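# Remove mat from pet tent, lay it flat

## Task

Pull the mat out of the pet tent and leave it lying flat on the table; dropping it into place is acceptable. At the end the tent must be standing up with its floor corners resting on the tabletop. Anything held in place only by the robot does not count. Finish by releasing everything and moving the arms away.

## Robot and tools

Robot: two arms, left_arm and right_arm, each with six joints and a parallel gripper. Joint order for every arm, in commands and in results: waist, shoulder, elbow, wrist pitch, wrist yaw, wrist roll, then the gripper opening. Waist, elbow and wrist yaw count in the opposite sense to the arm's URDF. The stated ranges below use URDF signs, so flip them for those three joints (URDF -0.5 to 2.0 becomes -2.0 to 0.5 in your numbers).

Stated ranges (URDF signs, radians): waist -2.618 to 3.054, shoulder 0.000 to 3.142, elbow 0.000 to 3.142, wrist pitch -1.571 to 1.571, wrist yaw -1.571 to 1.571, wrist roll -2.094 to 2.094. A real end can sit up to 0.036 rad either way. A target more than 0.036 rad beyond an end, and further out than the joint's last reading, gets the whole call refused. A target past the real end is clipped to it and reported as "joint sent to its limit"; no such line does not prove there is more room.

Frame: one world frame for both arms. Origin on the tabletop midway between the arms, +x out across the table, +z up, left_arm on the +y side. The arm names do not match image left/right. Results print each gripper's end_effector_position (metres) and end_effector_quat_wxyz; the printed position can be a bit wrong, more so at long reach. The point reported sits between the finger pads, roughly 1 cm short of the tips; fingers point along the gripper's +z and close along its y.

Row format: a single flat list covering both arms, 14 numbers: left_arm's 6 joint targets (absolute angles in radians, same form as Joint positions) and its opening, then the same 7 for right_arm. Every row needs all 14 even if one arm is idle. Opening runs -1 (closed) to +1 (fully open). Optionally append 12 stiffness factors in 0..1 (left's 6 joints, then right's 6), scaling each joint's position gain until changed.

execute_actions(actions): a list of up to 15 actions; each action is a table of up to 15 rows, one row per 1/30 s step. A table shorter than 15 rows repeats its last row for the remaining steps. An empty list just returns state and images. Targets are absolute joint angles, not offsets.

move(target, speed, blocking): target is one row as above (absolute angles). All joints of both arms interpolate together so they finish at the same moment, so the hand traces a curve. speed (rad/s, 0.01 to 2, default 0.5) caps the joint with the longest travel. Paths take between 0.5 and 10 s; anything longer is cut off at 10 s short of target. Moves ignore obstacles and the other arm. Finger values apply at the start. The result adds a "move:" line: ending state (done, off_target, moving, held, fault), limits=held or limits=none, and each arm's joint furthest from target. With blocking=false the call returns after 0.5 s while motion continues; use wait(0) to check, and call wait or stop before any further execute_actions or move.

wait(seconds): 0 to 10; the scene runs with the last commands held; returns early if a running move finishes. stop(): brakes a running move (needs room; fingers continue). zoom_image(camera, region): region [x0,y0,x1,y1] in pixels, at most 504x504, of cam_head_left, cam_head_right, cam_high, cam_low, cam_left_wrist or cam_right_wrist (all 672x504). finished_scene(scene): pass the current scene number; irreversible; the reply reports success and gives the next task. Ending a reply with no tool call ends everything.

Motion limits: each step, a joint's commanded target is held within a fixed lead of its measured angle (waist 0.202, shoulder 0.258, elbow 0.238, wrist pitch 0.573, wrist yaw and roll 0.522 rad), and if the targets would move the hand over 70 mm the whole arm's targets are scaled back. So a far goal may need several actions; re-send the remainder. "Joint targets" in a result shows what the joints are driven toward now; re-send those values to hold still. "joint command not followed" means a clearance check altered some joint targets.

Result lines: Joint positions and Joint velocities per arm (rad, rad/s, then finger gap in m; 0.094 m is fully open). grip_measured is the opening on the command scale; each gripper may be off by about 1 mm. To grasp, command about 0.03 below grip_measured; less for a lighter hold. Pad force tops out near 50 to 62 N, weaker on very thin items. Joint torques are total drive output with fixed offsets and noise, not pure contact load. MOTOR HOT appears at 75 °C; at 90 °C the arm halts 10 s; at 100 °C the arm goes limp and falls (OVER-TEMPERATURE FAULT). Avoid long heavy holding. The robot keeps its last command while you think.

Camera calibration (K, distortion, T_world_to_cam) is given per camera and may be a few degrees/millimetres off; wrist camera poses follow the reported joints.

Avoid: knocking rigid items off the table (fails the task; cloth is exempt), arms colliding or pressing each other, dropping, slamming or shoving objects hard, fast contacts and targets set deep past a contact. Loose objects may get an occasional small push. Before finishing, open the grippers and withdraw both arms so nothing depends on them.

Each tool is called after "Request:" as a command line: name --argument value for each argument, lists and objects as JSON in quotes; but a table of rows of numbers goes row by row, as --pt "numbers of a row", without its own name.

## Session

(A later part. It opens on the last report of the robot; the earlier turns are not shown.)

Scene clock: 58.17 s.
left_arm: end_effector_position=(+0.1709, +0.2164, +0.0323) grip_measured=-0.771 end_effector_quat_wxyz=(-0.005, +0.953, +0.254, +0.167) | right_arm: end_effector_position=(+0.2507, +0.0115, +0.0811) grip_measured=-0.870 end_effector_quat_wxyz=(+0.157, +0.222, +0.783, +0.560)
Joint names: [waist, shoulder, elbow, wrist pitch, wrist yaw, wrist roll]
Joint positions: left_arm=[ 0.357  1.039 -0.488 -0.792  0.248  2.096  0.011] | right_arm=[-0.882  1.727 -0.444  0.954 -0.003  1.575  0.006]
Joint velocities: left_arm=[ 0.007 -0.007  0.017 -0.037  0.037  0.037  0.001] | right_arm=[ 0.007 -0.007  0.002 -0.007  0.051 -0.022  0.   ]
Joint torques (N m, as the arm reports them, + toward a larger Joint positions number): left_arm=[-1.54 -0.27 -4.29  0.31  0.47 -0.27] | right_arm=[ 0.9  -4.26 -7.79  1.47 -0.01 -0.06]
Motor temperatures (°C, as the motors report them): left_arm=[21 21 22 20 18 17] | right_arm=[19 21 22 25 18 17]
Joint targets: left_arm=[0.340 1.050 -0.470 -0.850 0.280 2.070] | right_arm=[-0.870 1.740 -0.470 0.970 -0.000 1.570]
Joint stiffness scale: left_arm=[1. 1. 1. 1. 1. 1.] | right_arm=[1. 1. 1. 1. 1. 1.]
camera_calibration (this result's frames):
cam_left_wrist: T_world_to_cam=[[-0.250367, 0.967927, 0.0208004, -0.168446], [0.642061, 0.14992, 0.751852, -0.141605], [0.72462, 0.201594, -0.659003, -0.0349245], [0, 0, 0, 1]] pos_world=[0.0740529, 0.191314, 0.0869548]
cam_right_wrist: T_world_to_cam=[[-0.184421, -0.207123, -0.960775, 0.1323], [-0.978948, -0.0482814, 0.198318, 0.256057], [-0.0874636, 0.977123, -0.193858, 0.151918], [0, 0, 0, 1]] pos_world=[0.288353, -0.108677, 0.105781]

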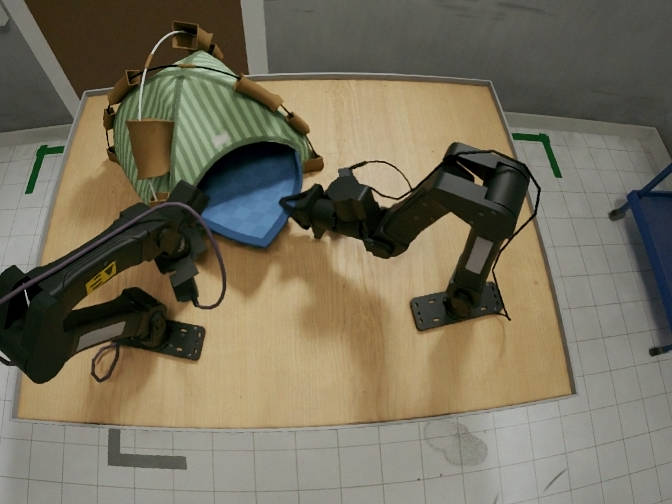

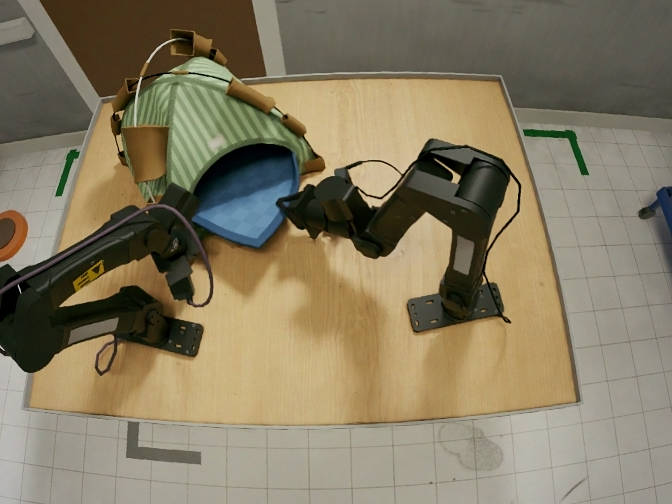

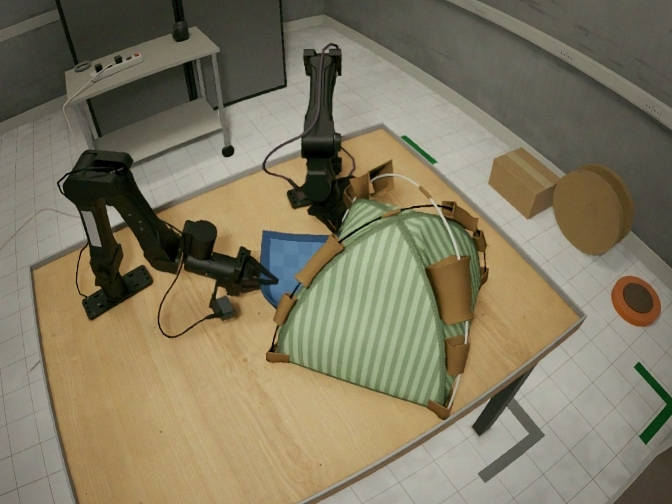

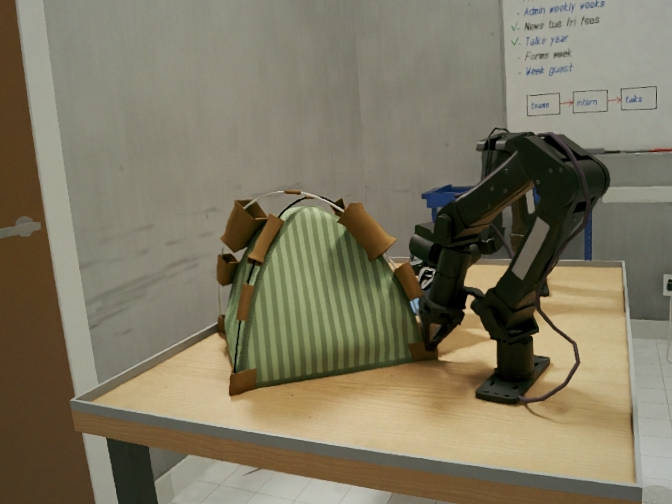

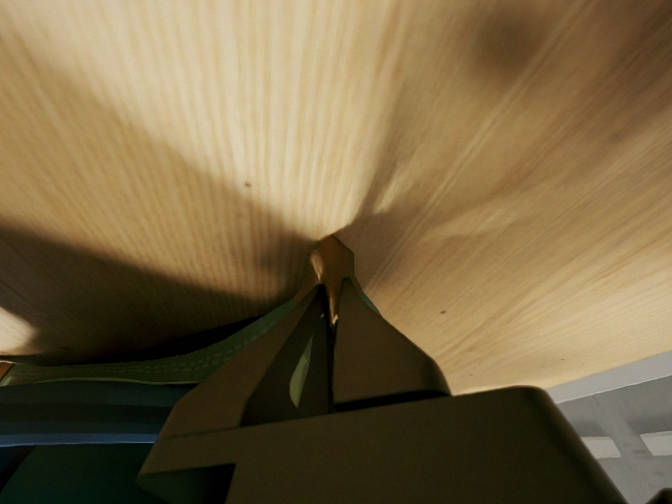

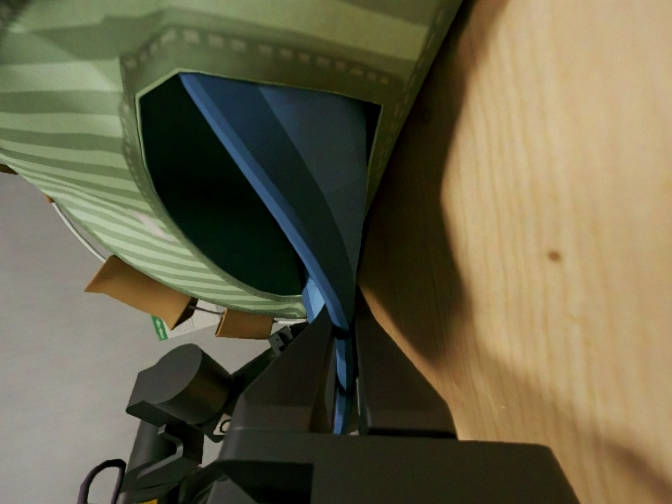

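Request:
move --target '[0.34,1.05,-0.47,-0.85,0.28,2.07,-1,-1.01,1.2,-0.38,0.35,0.0,1.3,-1]' --speed 0.35

Scene clock: 60.57 s.
left_arm: end_effector_position=(+0.1708, +0.2167, +0.0323) grip_measured=-0.771 end_effector_quat_wxyz=(-0.006, +0.953, +0.254, +0.167) | right_arm: end_effector_position=(+0.1896, -0.0240, +0.1134) grip_measured=-0.870 end_effector_quat_wxyz=(+0.190, +0.088, +0.847, +0.489)
Joint names: [waist, shoulder, elbow, wrist pitch, wrist yaw, wrist roll]
Joint positions: left_arm=[ 0.357  1.039 -0.488 -0.793  0.249  2.096  0.011] | right_arm=[-0.989  1.235 -0.394  0.373 -0.033  1.321  0.006]
Joint velocities: left_arm=[ 0.012 -0.002  0.002 -0.022  0.051 -0.022  0.   ] | right_arm=[-0.007 -0.002  0.002  0.022 -0.007 -0.051  0.   ]
Joint torques (N m, as the arm reports them, + toward a larger Joint positions number): left_arm=[-1.65 -0.35 -4.42  0.35  0.48 -0.28] | right_arm=[-1.43 -5.07 -5.97  1.06  0.22 -0.21]
Motor temperatures (°C, as the motors report them): left_arm=[21 21 22 20 18 17] | right_arm=[19 21 22 25 18 17]
Joint targets: left_arm=[0.340 1.050 -0.470 -0.850 0.280 2.070] | right_arm=[-1.010 1.200 -0.380 0.350 0.000 1.300]
Joint stiffness scale: left_arm=[1. 1. 1. 1. 1. 1.] | right_arm=[1. 1. 1. 1. 1. 1.]
move: off_target (left_arm, right_arm); limits=none; left_arm: farthest joint: the wrist pitch, 0.057 radians from its target (0.058 radians at the start); right_arm: farthest joint: the shoulder, 0.035 radians from its target (0.527 radians at the start)
camera_calibration (this result's frames):
cam_left_wrist: T_world_to_cam=[[-0.250609, 0.967829, 0.0223978, -0.168775], [0.642315, 0.148921, 0.751834, -0.141381], [0.724311, 0.202803, -0.658972, -0.0351084], [0, 0, 0, 1]] pos_world=[0.073944, 0.191521, 0.0869398]
cam_right_wrist: T_world_to_cam=[[0.0146574, -0.448627, -0.893599, 0.0934928], [-0.978398, -0.190742, 0.0797129, 0.198073], [-0.206208, 0.873127, -0.441731, 0.235709], [0, 0, 0, 1]] pos_world=[0.241029, -0.12608, 0.171876]

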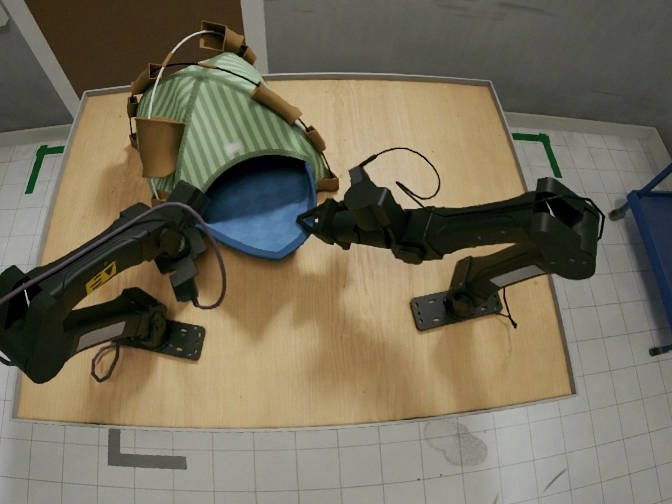

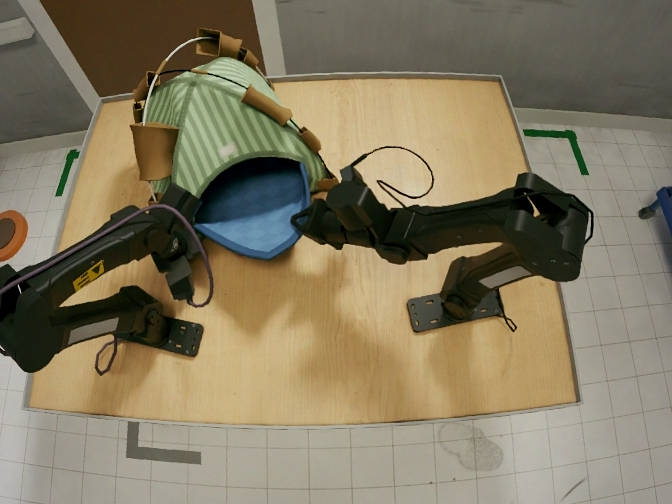

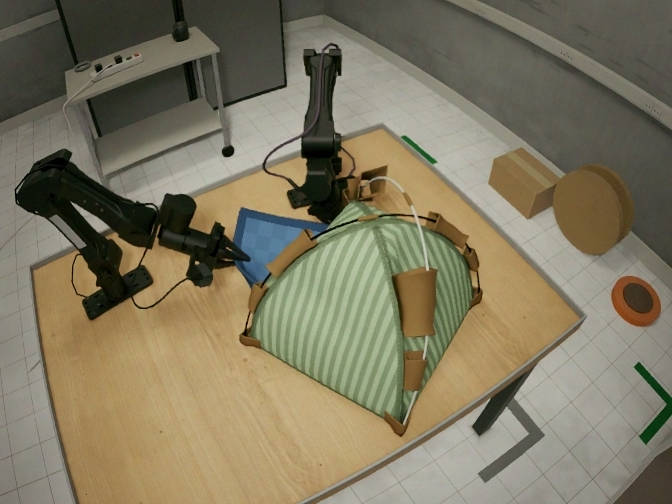

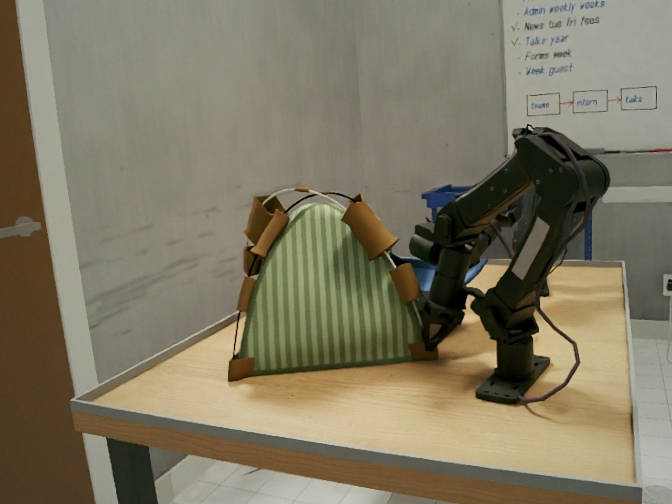

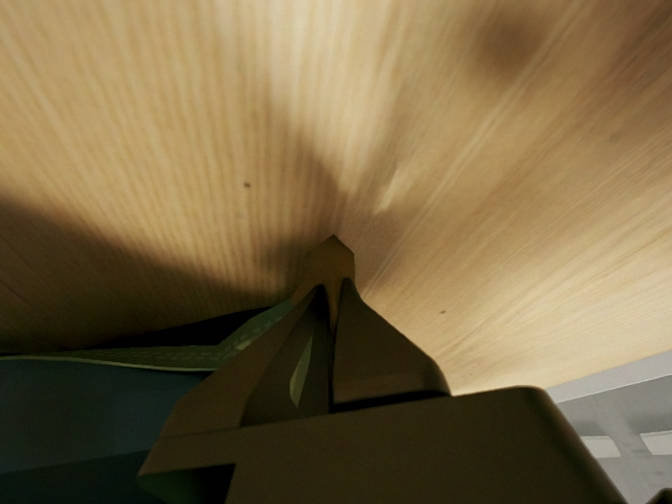

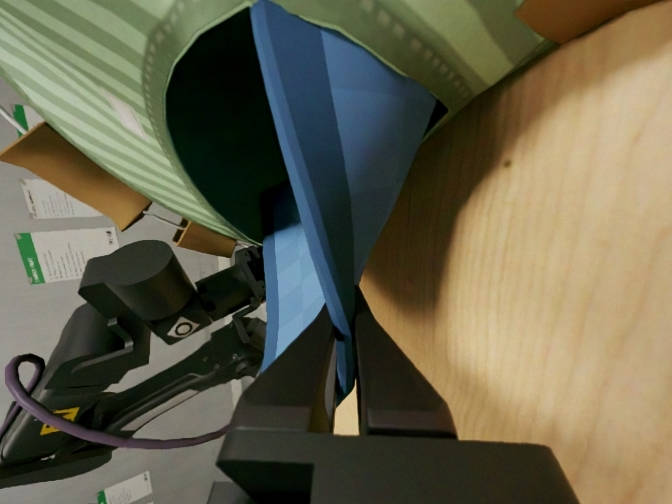

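Request:
move --target '[0.34,1.05,-0.47,-0.85,0.28,2.07,-1,-1.28,1.2,-0.42,0.35,-0.15,0.95,-1]' --speed 0.3

Scene clock: 62.50 s.
left_arm: end_effector_position=(+0.1698, +0.2183, +0.0321) grip_measured=-0.771 end_effector_quat_wxyz=(-0.010, +0.953, +0.254, +0.166) | right_arm: end_effector_position=(+0.1364, -0.0062, +0.1142) grip_measured=-0.870 end_effector_quat_wxyz=(+0.288, -0.111, +0.842, +0.442)
Joint names: [waist, shoulder, elbow, wrist pitch, wrist yaw, wrist roll]
Joint positions: left_arm=[ 0.357  1.039 -0.488 -0.8    0.254  2.096  0.011] | right_arm=[-1.245  1.235 -0.394  0.366 -0.237  0.982  0.006]
Joint velocities: left_arm=[-0.012 -0.002 -0.002  0.007 -0.007  0.007 -0.   ] | right_arm=[ 0.012 -0.027  0.017 -0.066  0.007  0.007  0.   ]
Joint torques (N m, as the arm reports them, + toward a larger Joint positions number): left_arm=[-1.79 -0.19 -4.08  0.39  0.35 -0.25] | right_arm=[-2.45 -5.07 -9.65  1.08  0.61 -0.31]
Motor temperatures (°C, as the motors report them): left_arm=[21 21 22 20 18 17] | right_arm=[19 21 22 25 18 17]
Joint targets: left_arm=[0.340 1.050 -0.470 -0.850 0.280 2.070] | right_arm=[-1.280 1.200 -0.420 0.350 -0.150 0.950]
Joint stiffness scale: left_arm=[1. 1. 1. 1. 1. 1.] | right_arm=[1. 1. 1. 1. 1. 1.]
move: off_target (left_arm, right_arm); limits=none; left_arm: farthest joint: the wrist pitch, 0.050 radians from its target (0.057 radians at the start); right_arm: farthest joint: the wrist yaw, 0.087 radians from its target (0.117 radians at the start)
camera_calibration (this result's frames):
cam_left_wrist: T_world_to_cam=[[-0.251585, 0.967348, 0.0306977, -0.170569], [0.64464, 0.143829, 0.750835, -0.140128], [0.721904, 0.208688, -0.659776, -0.035678], [0, 0, 0, 1]] pos_world=[0.0731752, 0.1926, 0.0869093]
cam_right_wrist: T_world_to_cam=[[0.422973, -0.538588, -0.728709, 0.027906], [-0.885922, -0.414733, -0.207698, 0.168218], [-0.190357, 0.73343, -0.652568, 0.230554], [0, 0, 0, 1]] pos_world=[0.181112, -0.0842999, 0.205726]

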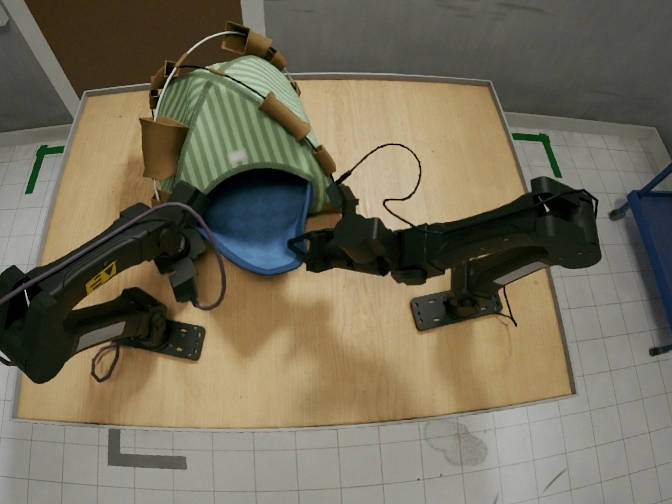

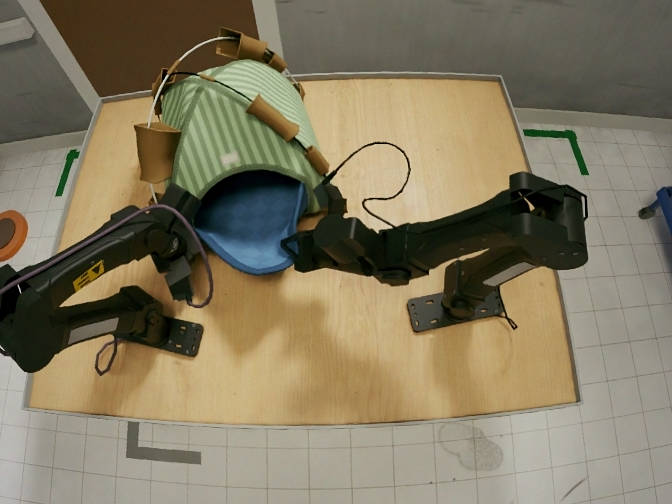

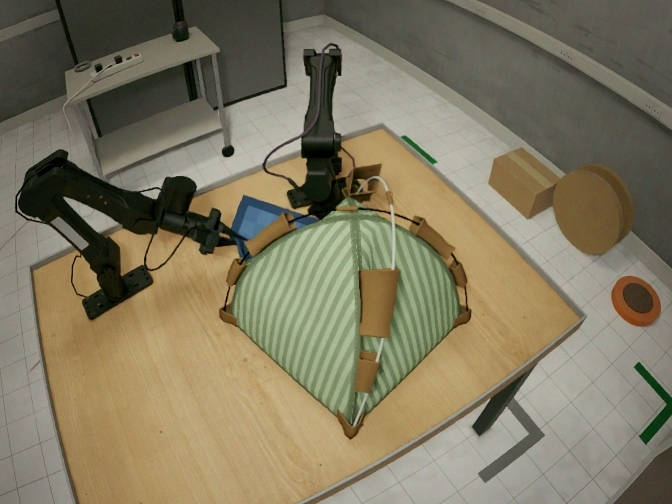

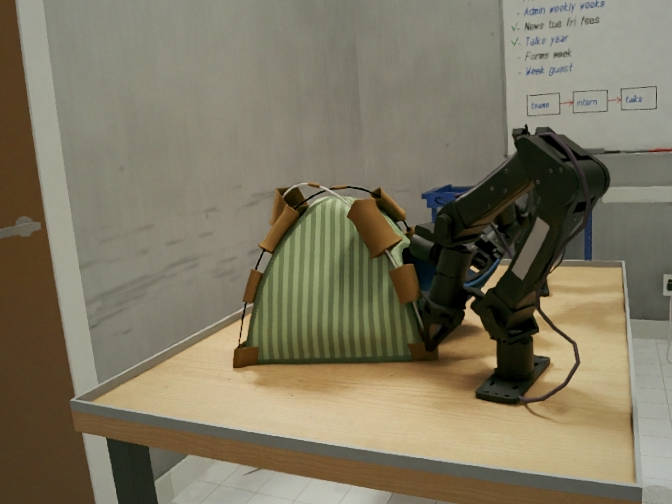

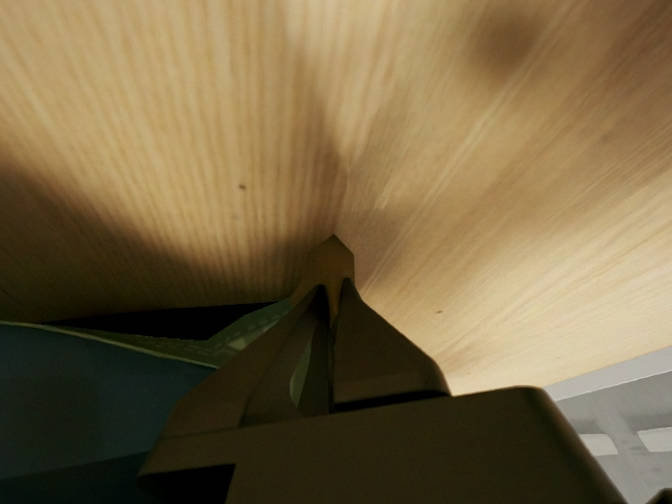

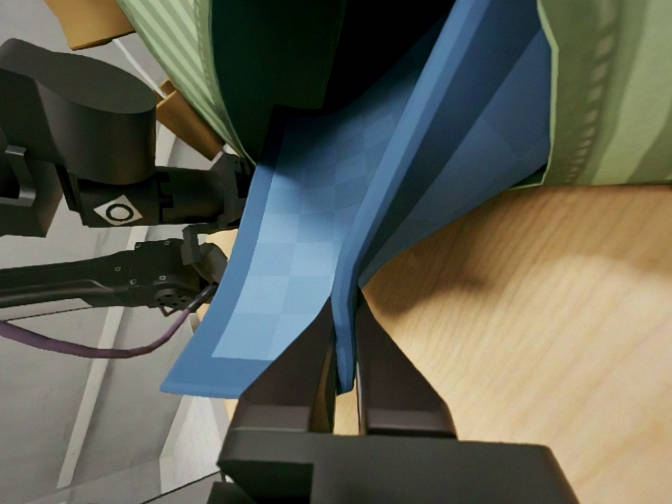

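Request:
move --target '[0.34,1.05,-0.47,-0.85,0.28,2.07,-1,-1.6,1.15,-0.42,0.3,-0.2,0.95,-1]' --speed 0.35

Scene clock: 64.03 s.
left_arm: end_effector_position=(+0.1689, +0.2206, +0.0321) grip_measured=-0.771 end_effector_quat_wxyz=(-0.016, +0.953, +0.254, +0.167) | right_arm: end_effector_position=(+0.0379, +0.0009, +0.1208) grip_measured=-0.870 end_effector_quat_wxyz=(+0.249, -0.225, +0.818, +0.467)
Joint names: [waist, shoulder, elbow, wrist pitch, wrist yaw, wrist roll]
Joint positions: left_arm=[ 0.357  1.039 -0.488 -0.808  0.263  2.096  0.011] | right_arm=[-1.567  1.18  -0.394  0.303 -0.322  0.977  0.006]
Joint velocities: left_arm=[ 0.012 -0.007 -0.002  0.007 -0.007 -0.037  0.001] | right_arm=[ 0.007 -0.007  0.002  0.007  0.081  0.051 -0.001]
Joint torques (N m, as the arm reports them, + toward a larger Joint positions number): left_arm=[-1.84 -0.6  -4.43  0.46  0.29 -0.24] | right_arm=[-2.34 -4.51 -9.79  1.2   0.87 -0.28]
Motor temperatures (°C, as the motors report them): left_arm=[21 21 22 20 18 17] | right_arm=[19 21 22 25 18 17]
Joint targets: left_arm=[0.340 1.050 -0.470 -0.850 0.280 2.070] | right_arm=[-1.600 1.150 -0.420 0.300 -0.200 0.950]
Joint stiffness scale: left_arm=[1. 1. 1. 1. 1. 1.] | right_arm=[1. 1. 1. 1. 1. 1.]
move: off_target (left_arm, right_arm); limits=none; left_arm: farthest joint: the wrist pitch, 0.042 radians from its target (0.050 radians at the start); right_arm: farthest joint: the wrist yaw, 0.122 radians from its target (0.037 radians at the start)
camera_calibration (this result's frames):
cam_left_wrist: T_world_to_cam=[[-0.25332, 0.966453, 0.0424024, -0.172932], [0.646121, 0.136409, 0.750947, -0.138482], [0.71997, 0.217626, -0.659, -0.0372037], [0, 0, 0, 1]] pos_world=[0.0724549, 0.194117, 0.0868083]
cam_right_wrist: T_world_to_cam=[[0.574102, -0.421523, -0.701944, 0.0690986], [-0.746628, -0.621407, -0.237487, 0.0836975], [-0.336087, 0.660433, -0.671472, 0.21878], [0, 0, 0, 1]] pos_world=[0.0963503, -0.0633526, 0.215285]

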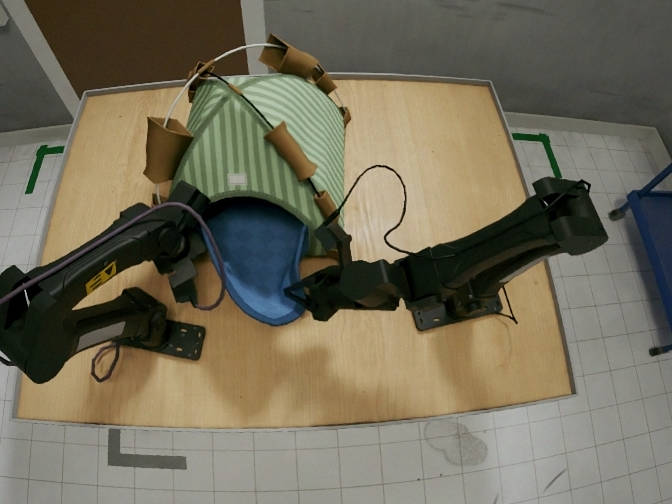

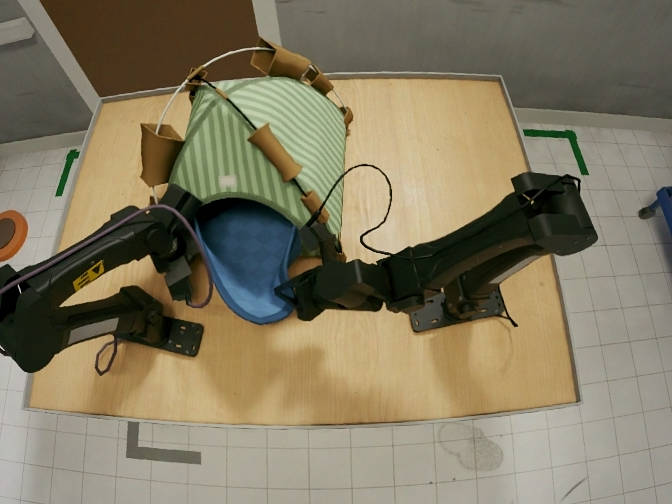

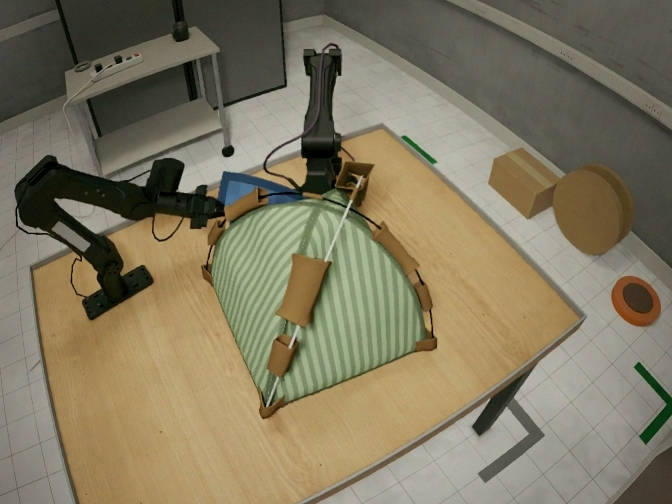

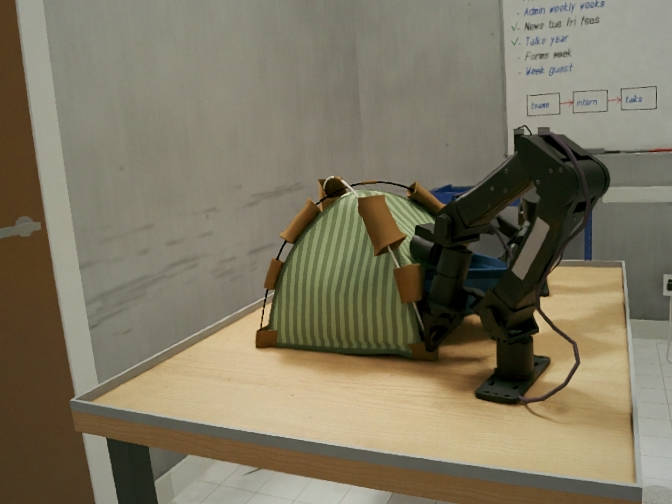

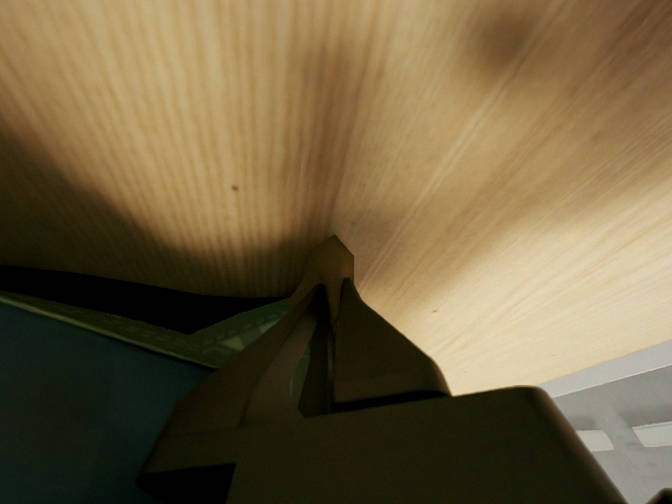

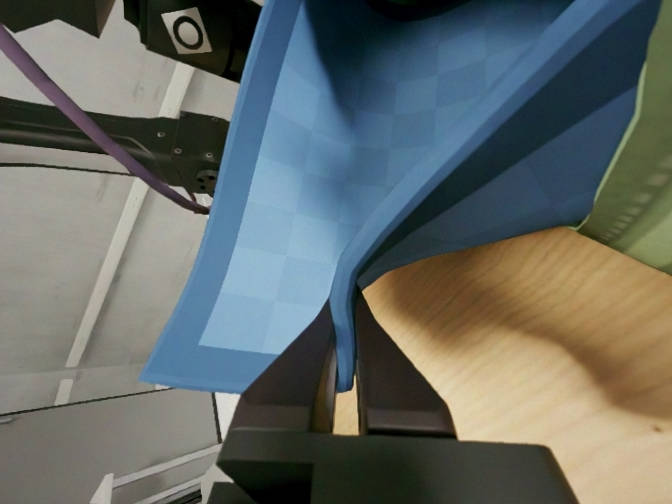

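Request:
move --target '[0.34,1.05,-0.47,-0.85,0.28,2.07,-1,-1.85,1.36,-0.49,0.44,-0.2,0.8,-1]' --speed 0.4

Scene clock: 65.60 s.
left_arm: end_effector_position=(+0.1681, +0.2219, +0.0320) grip_measured=-0.771 end_effector_quat_wxyz=(-0.019, +0.953, +0.254, +0.166) | right_arm: end_effector_position=(-0.0458, +0.0158, +0.1080) grip_measured=-0.870 end_effector_quat_wxyz=(+0.246, -0.369, +0.767, +0.463)
Joint names: [waist, shoulder, elbow, wrist pitch, wrist yaw, wrist roll]
Joint positions: left_arm=[ 0.357  1.039 -0.488 -0.813  0.267  2.096  0.011] | right_arm=[-1.805  1.35  -0.454  0.392 -0.371  0.831  0.006]
Joint velocities: left_arm=[-0.007  0.007 -0.007 -0.007 -0.037  0.022 -0.001] | right_arm=[ 0.027  0.002  0.007  0.007  0.007 -0.081 -0.   ]
Joint torques (N m, as the arm reports them, + toward a larger Joint positions number): left_arm=[-1.92 -0.35 -4.31  0.49  0.26 -0.28] | right_arm=[ -3.15  -2.73 -10.37   1.61   1.25  -0.31]
Motor temperatures (°C, as the motors report them): left_arm=[21 21 22 20 18 17] | right_arm=[19 21 22 25 18 17]
Joint targets: left_arm=[0.340 1.050 -0.470 -0.850 0.280 2.070] | right_arm=[-1.850 1.360 -0.490 0.440 -0.200 0.800]
Joint stiffness scale: left_arm=[1. 1. 1. 1. 1. 1.] | right_arm=[1. 1. 1. 1. 1. 1.]
move: off_target (left_arm, right_arm); limits=none; left_arm: farthest joint: the wrist pitch, 0.037 radians from its target (0.042 radians at the start); right_arm: farthest joint: the wrist yaw, 0.171 radians from its target (0.122 radians at the start)
camera_calibration (this result's frames):
cam_left_wrist: T_world_to_cam=[[-0.254053, 0.965944, 0.0490929, -0.174349], [0.6478, 0.132248, 0.750244, -0.137464], [0.718201, 0.222404, -0.659336, -0.0377607], [0, 0, 0, 1]] pos_world=[0.0718751, 0.194989, 0.086794]
cam_right_wrist: T_world_to_cam=[[0.766219, -0.266844, -0.584553, 0.108167], [-0.517337, -0.795756, -0.314857, 0.0491301], [-0.381143, 0.543661, -0.747772, 0.180244], [0, 0, 0, 1]] pos_world=[0.011236, -0.0300324, 0.21348]

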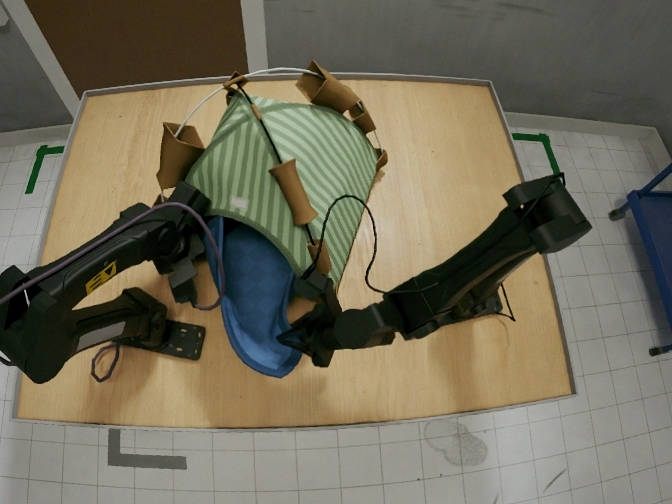

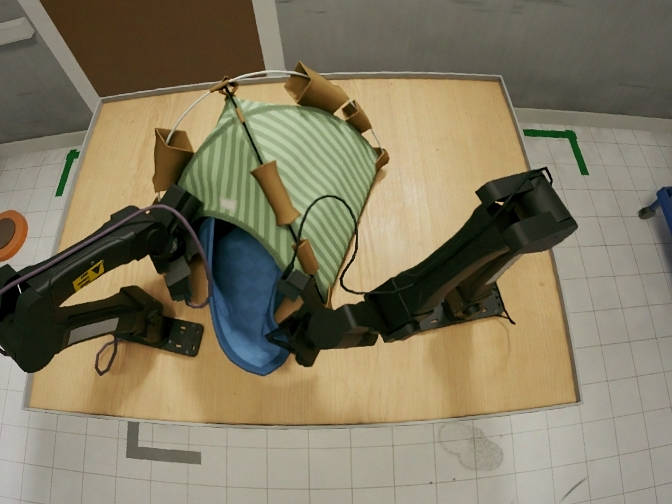

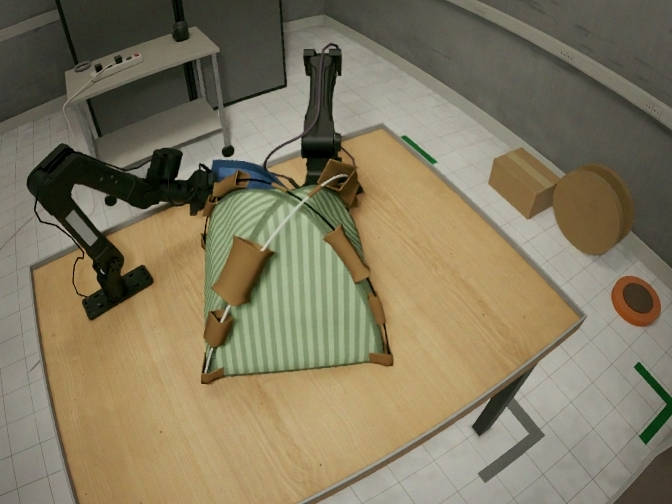

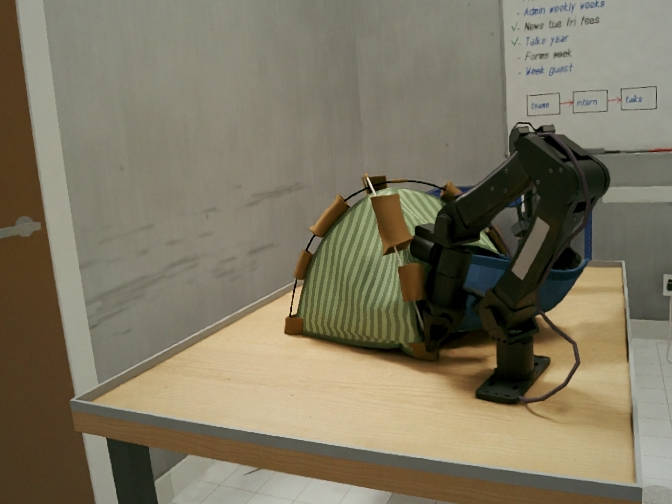

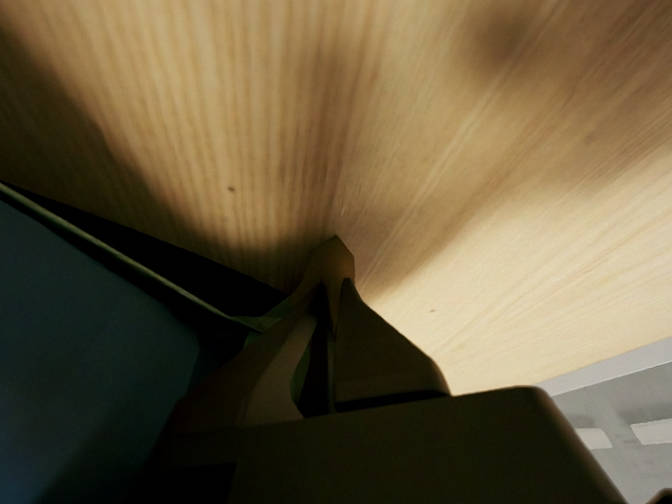

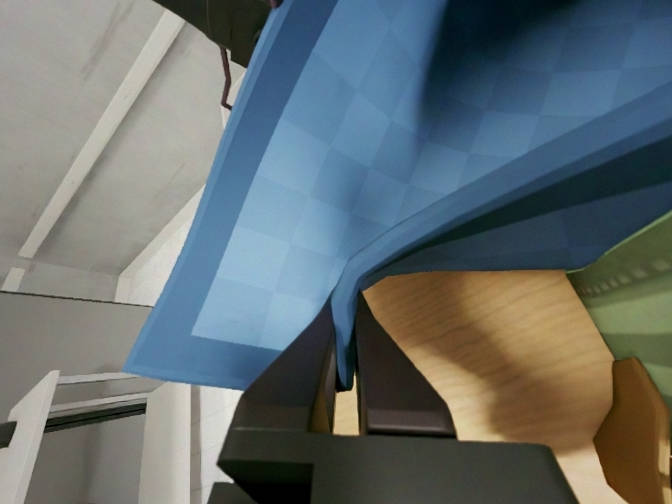

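Request:
move --target '[0.10,1.46,-0.78,-0.71,0.28,2.07,-1,-1.85,1.36,-0.49,0.44,-0.2,0.8,-1]' --speed 0.35

Scene clock: 67.60 s.
left_arm: end_effector_position=(+0.2293, +0.2475, +0.0310) grip_measured=-0.790 end_effector_quat_wxyz=(-0.077, +0.922, +0.360, +0.118) | right_arm: end_effector_position=(-0.0916, +0.0127, +0.1133) grip_measured=-0.870 end_effector_quat_wxyz=(+0.170, -0.426, +0.735, +0.500)
Joint names: [waist, shoulder, elbow, wrist pitch, wrist yaw, wrist roll]
Joint positions: left_arm=[ 0.119  1.432 -0.749 -0.8    0.269  2.096  0.01 ] | right_arm=[-1.841  1.35  -0.461  0.422 -0.194  0.815  0.006]
Joint velocities: left_arm=[ 0.007 -0.022  0.007 -0.051  0.007  0.007 -0.001] | right_arm=[-0.007  0.007  0.007  0.022 -0.022  0.022  0.   ]
Joint torques (N m, as the arm reports them, + toward a larger Joint positions number): left_arm=[-1.66 -1.92 -7.44  1.78  0.27 -0.2 ] | right_arm=[-0.62 -2.82 -9.8   1.4  -0.13 -0.17]
Motor temperatures (°C, as the motors report them): left_arm=[21 21 22 20 18 17] | right_arm=[19 21 23 25 18 17]
Joint targets: left_arm=[0.100 1.460 -0.780 -0.710 0.280 2.070] | right_arm=[-1.850 1.360 -0.490 0.440 -0.200 0.800]
Joint stiffness scale: left_arm=[1. 1. 1. 1. 1. 1.] | right_arm=[1. 1. 1. 1. 1. 1.]
move: off_target (left_arm, right_arm); limits=none; left_arm: farthest joint: the wrist pitch, 0.090 radians from its target (0.103 radians at the start); right_arm: farthest joint: the elbow, 0.029 radians from its target (0.036 radians at the start)
camera_calibration (this result's frames):
cam_left_wrist: T_world_to_cam=[[-0.465811, 0.874496, 0.13519, -0.114937], [0.678719, 0.255063, 0.688682, -0.215292], [0.567768, 0.412552, -0.712348, -0.0990033], [0, 0, 0, 1]] pos_world=[0.148795, 0.196269, 0.0932816]
cam_right_wrist: T_world_to_cam=[[0.757697, -0.112361, -0.642861, 0.149443], [-0.372099, -0.883639, -0.284122, 0.0355406], [-0.536133, 0.454486, -0.711339, 0.151246], [0, 0, 0, 1]] pos_world=[-0.0189202, -0.0205425, 0.213756]

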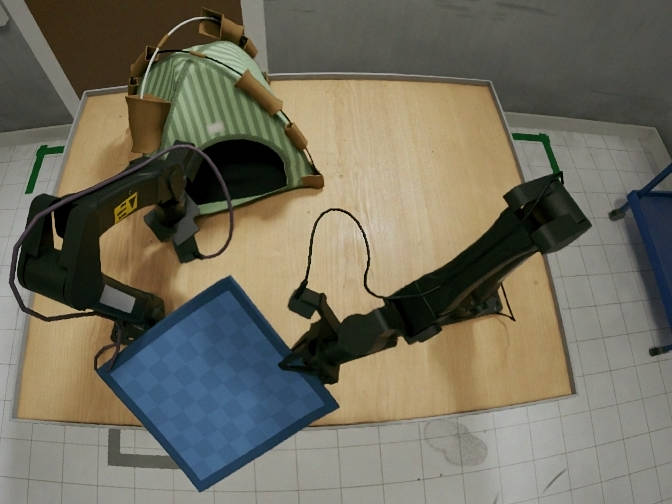

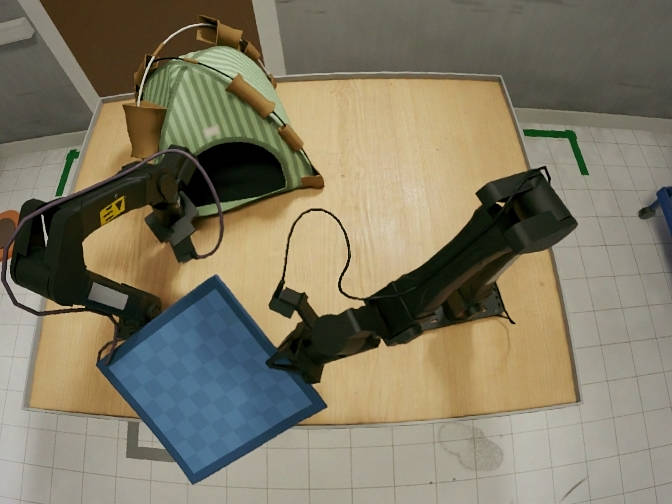

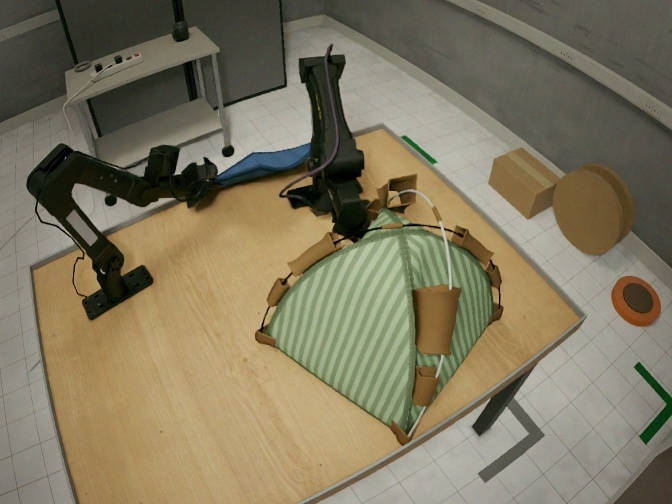

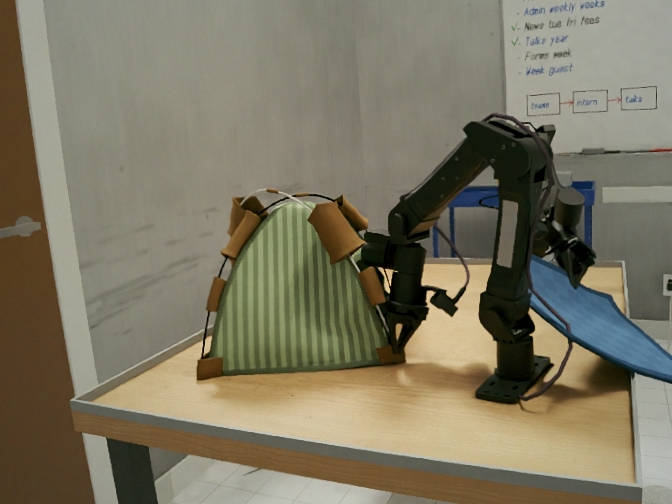

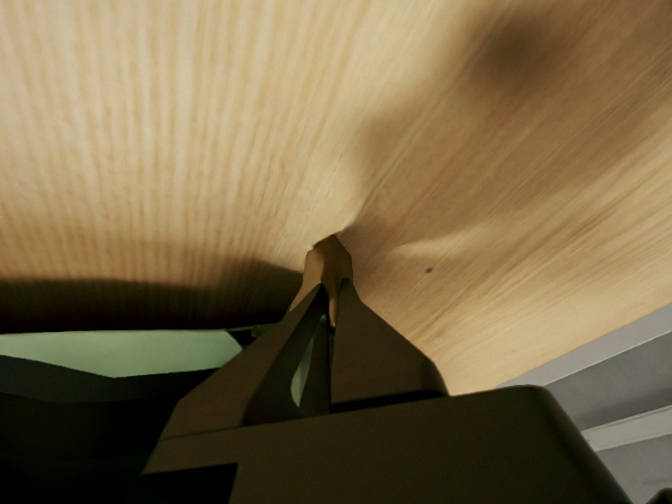

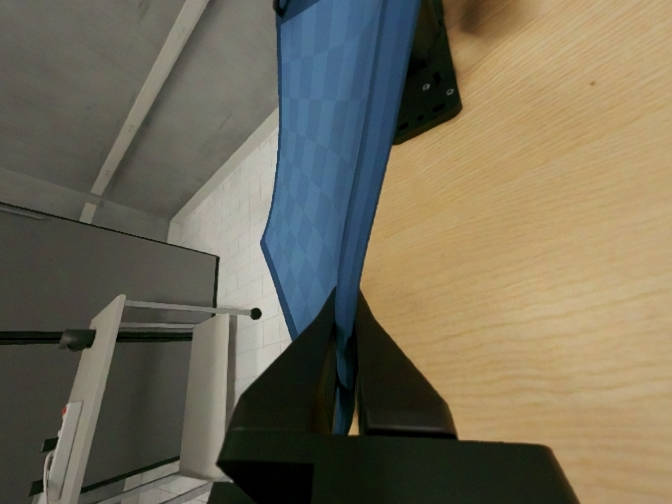

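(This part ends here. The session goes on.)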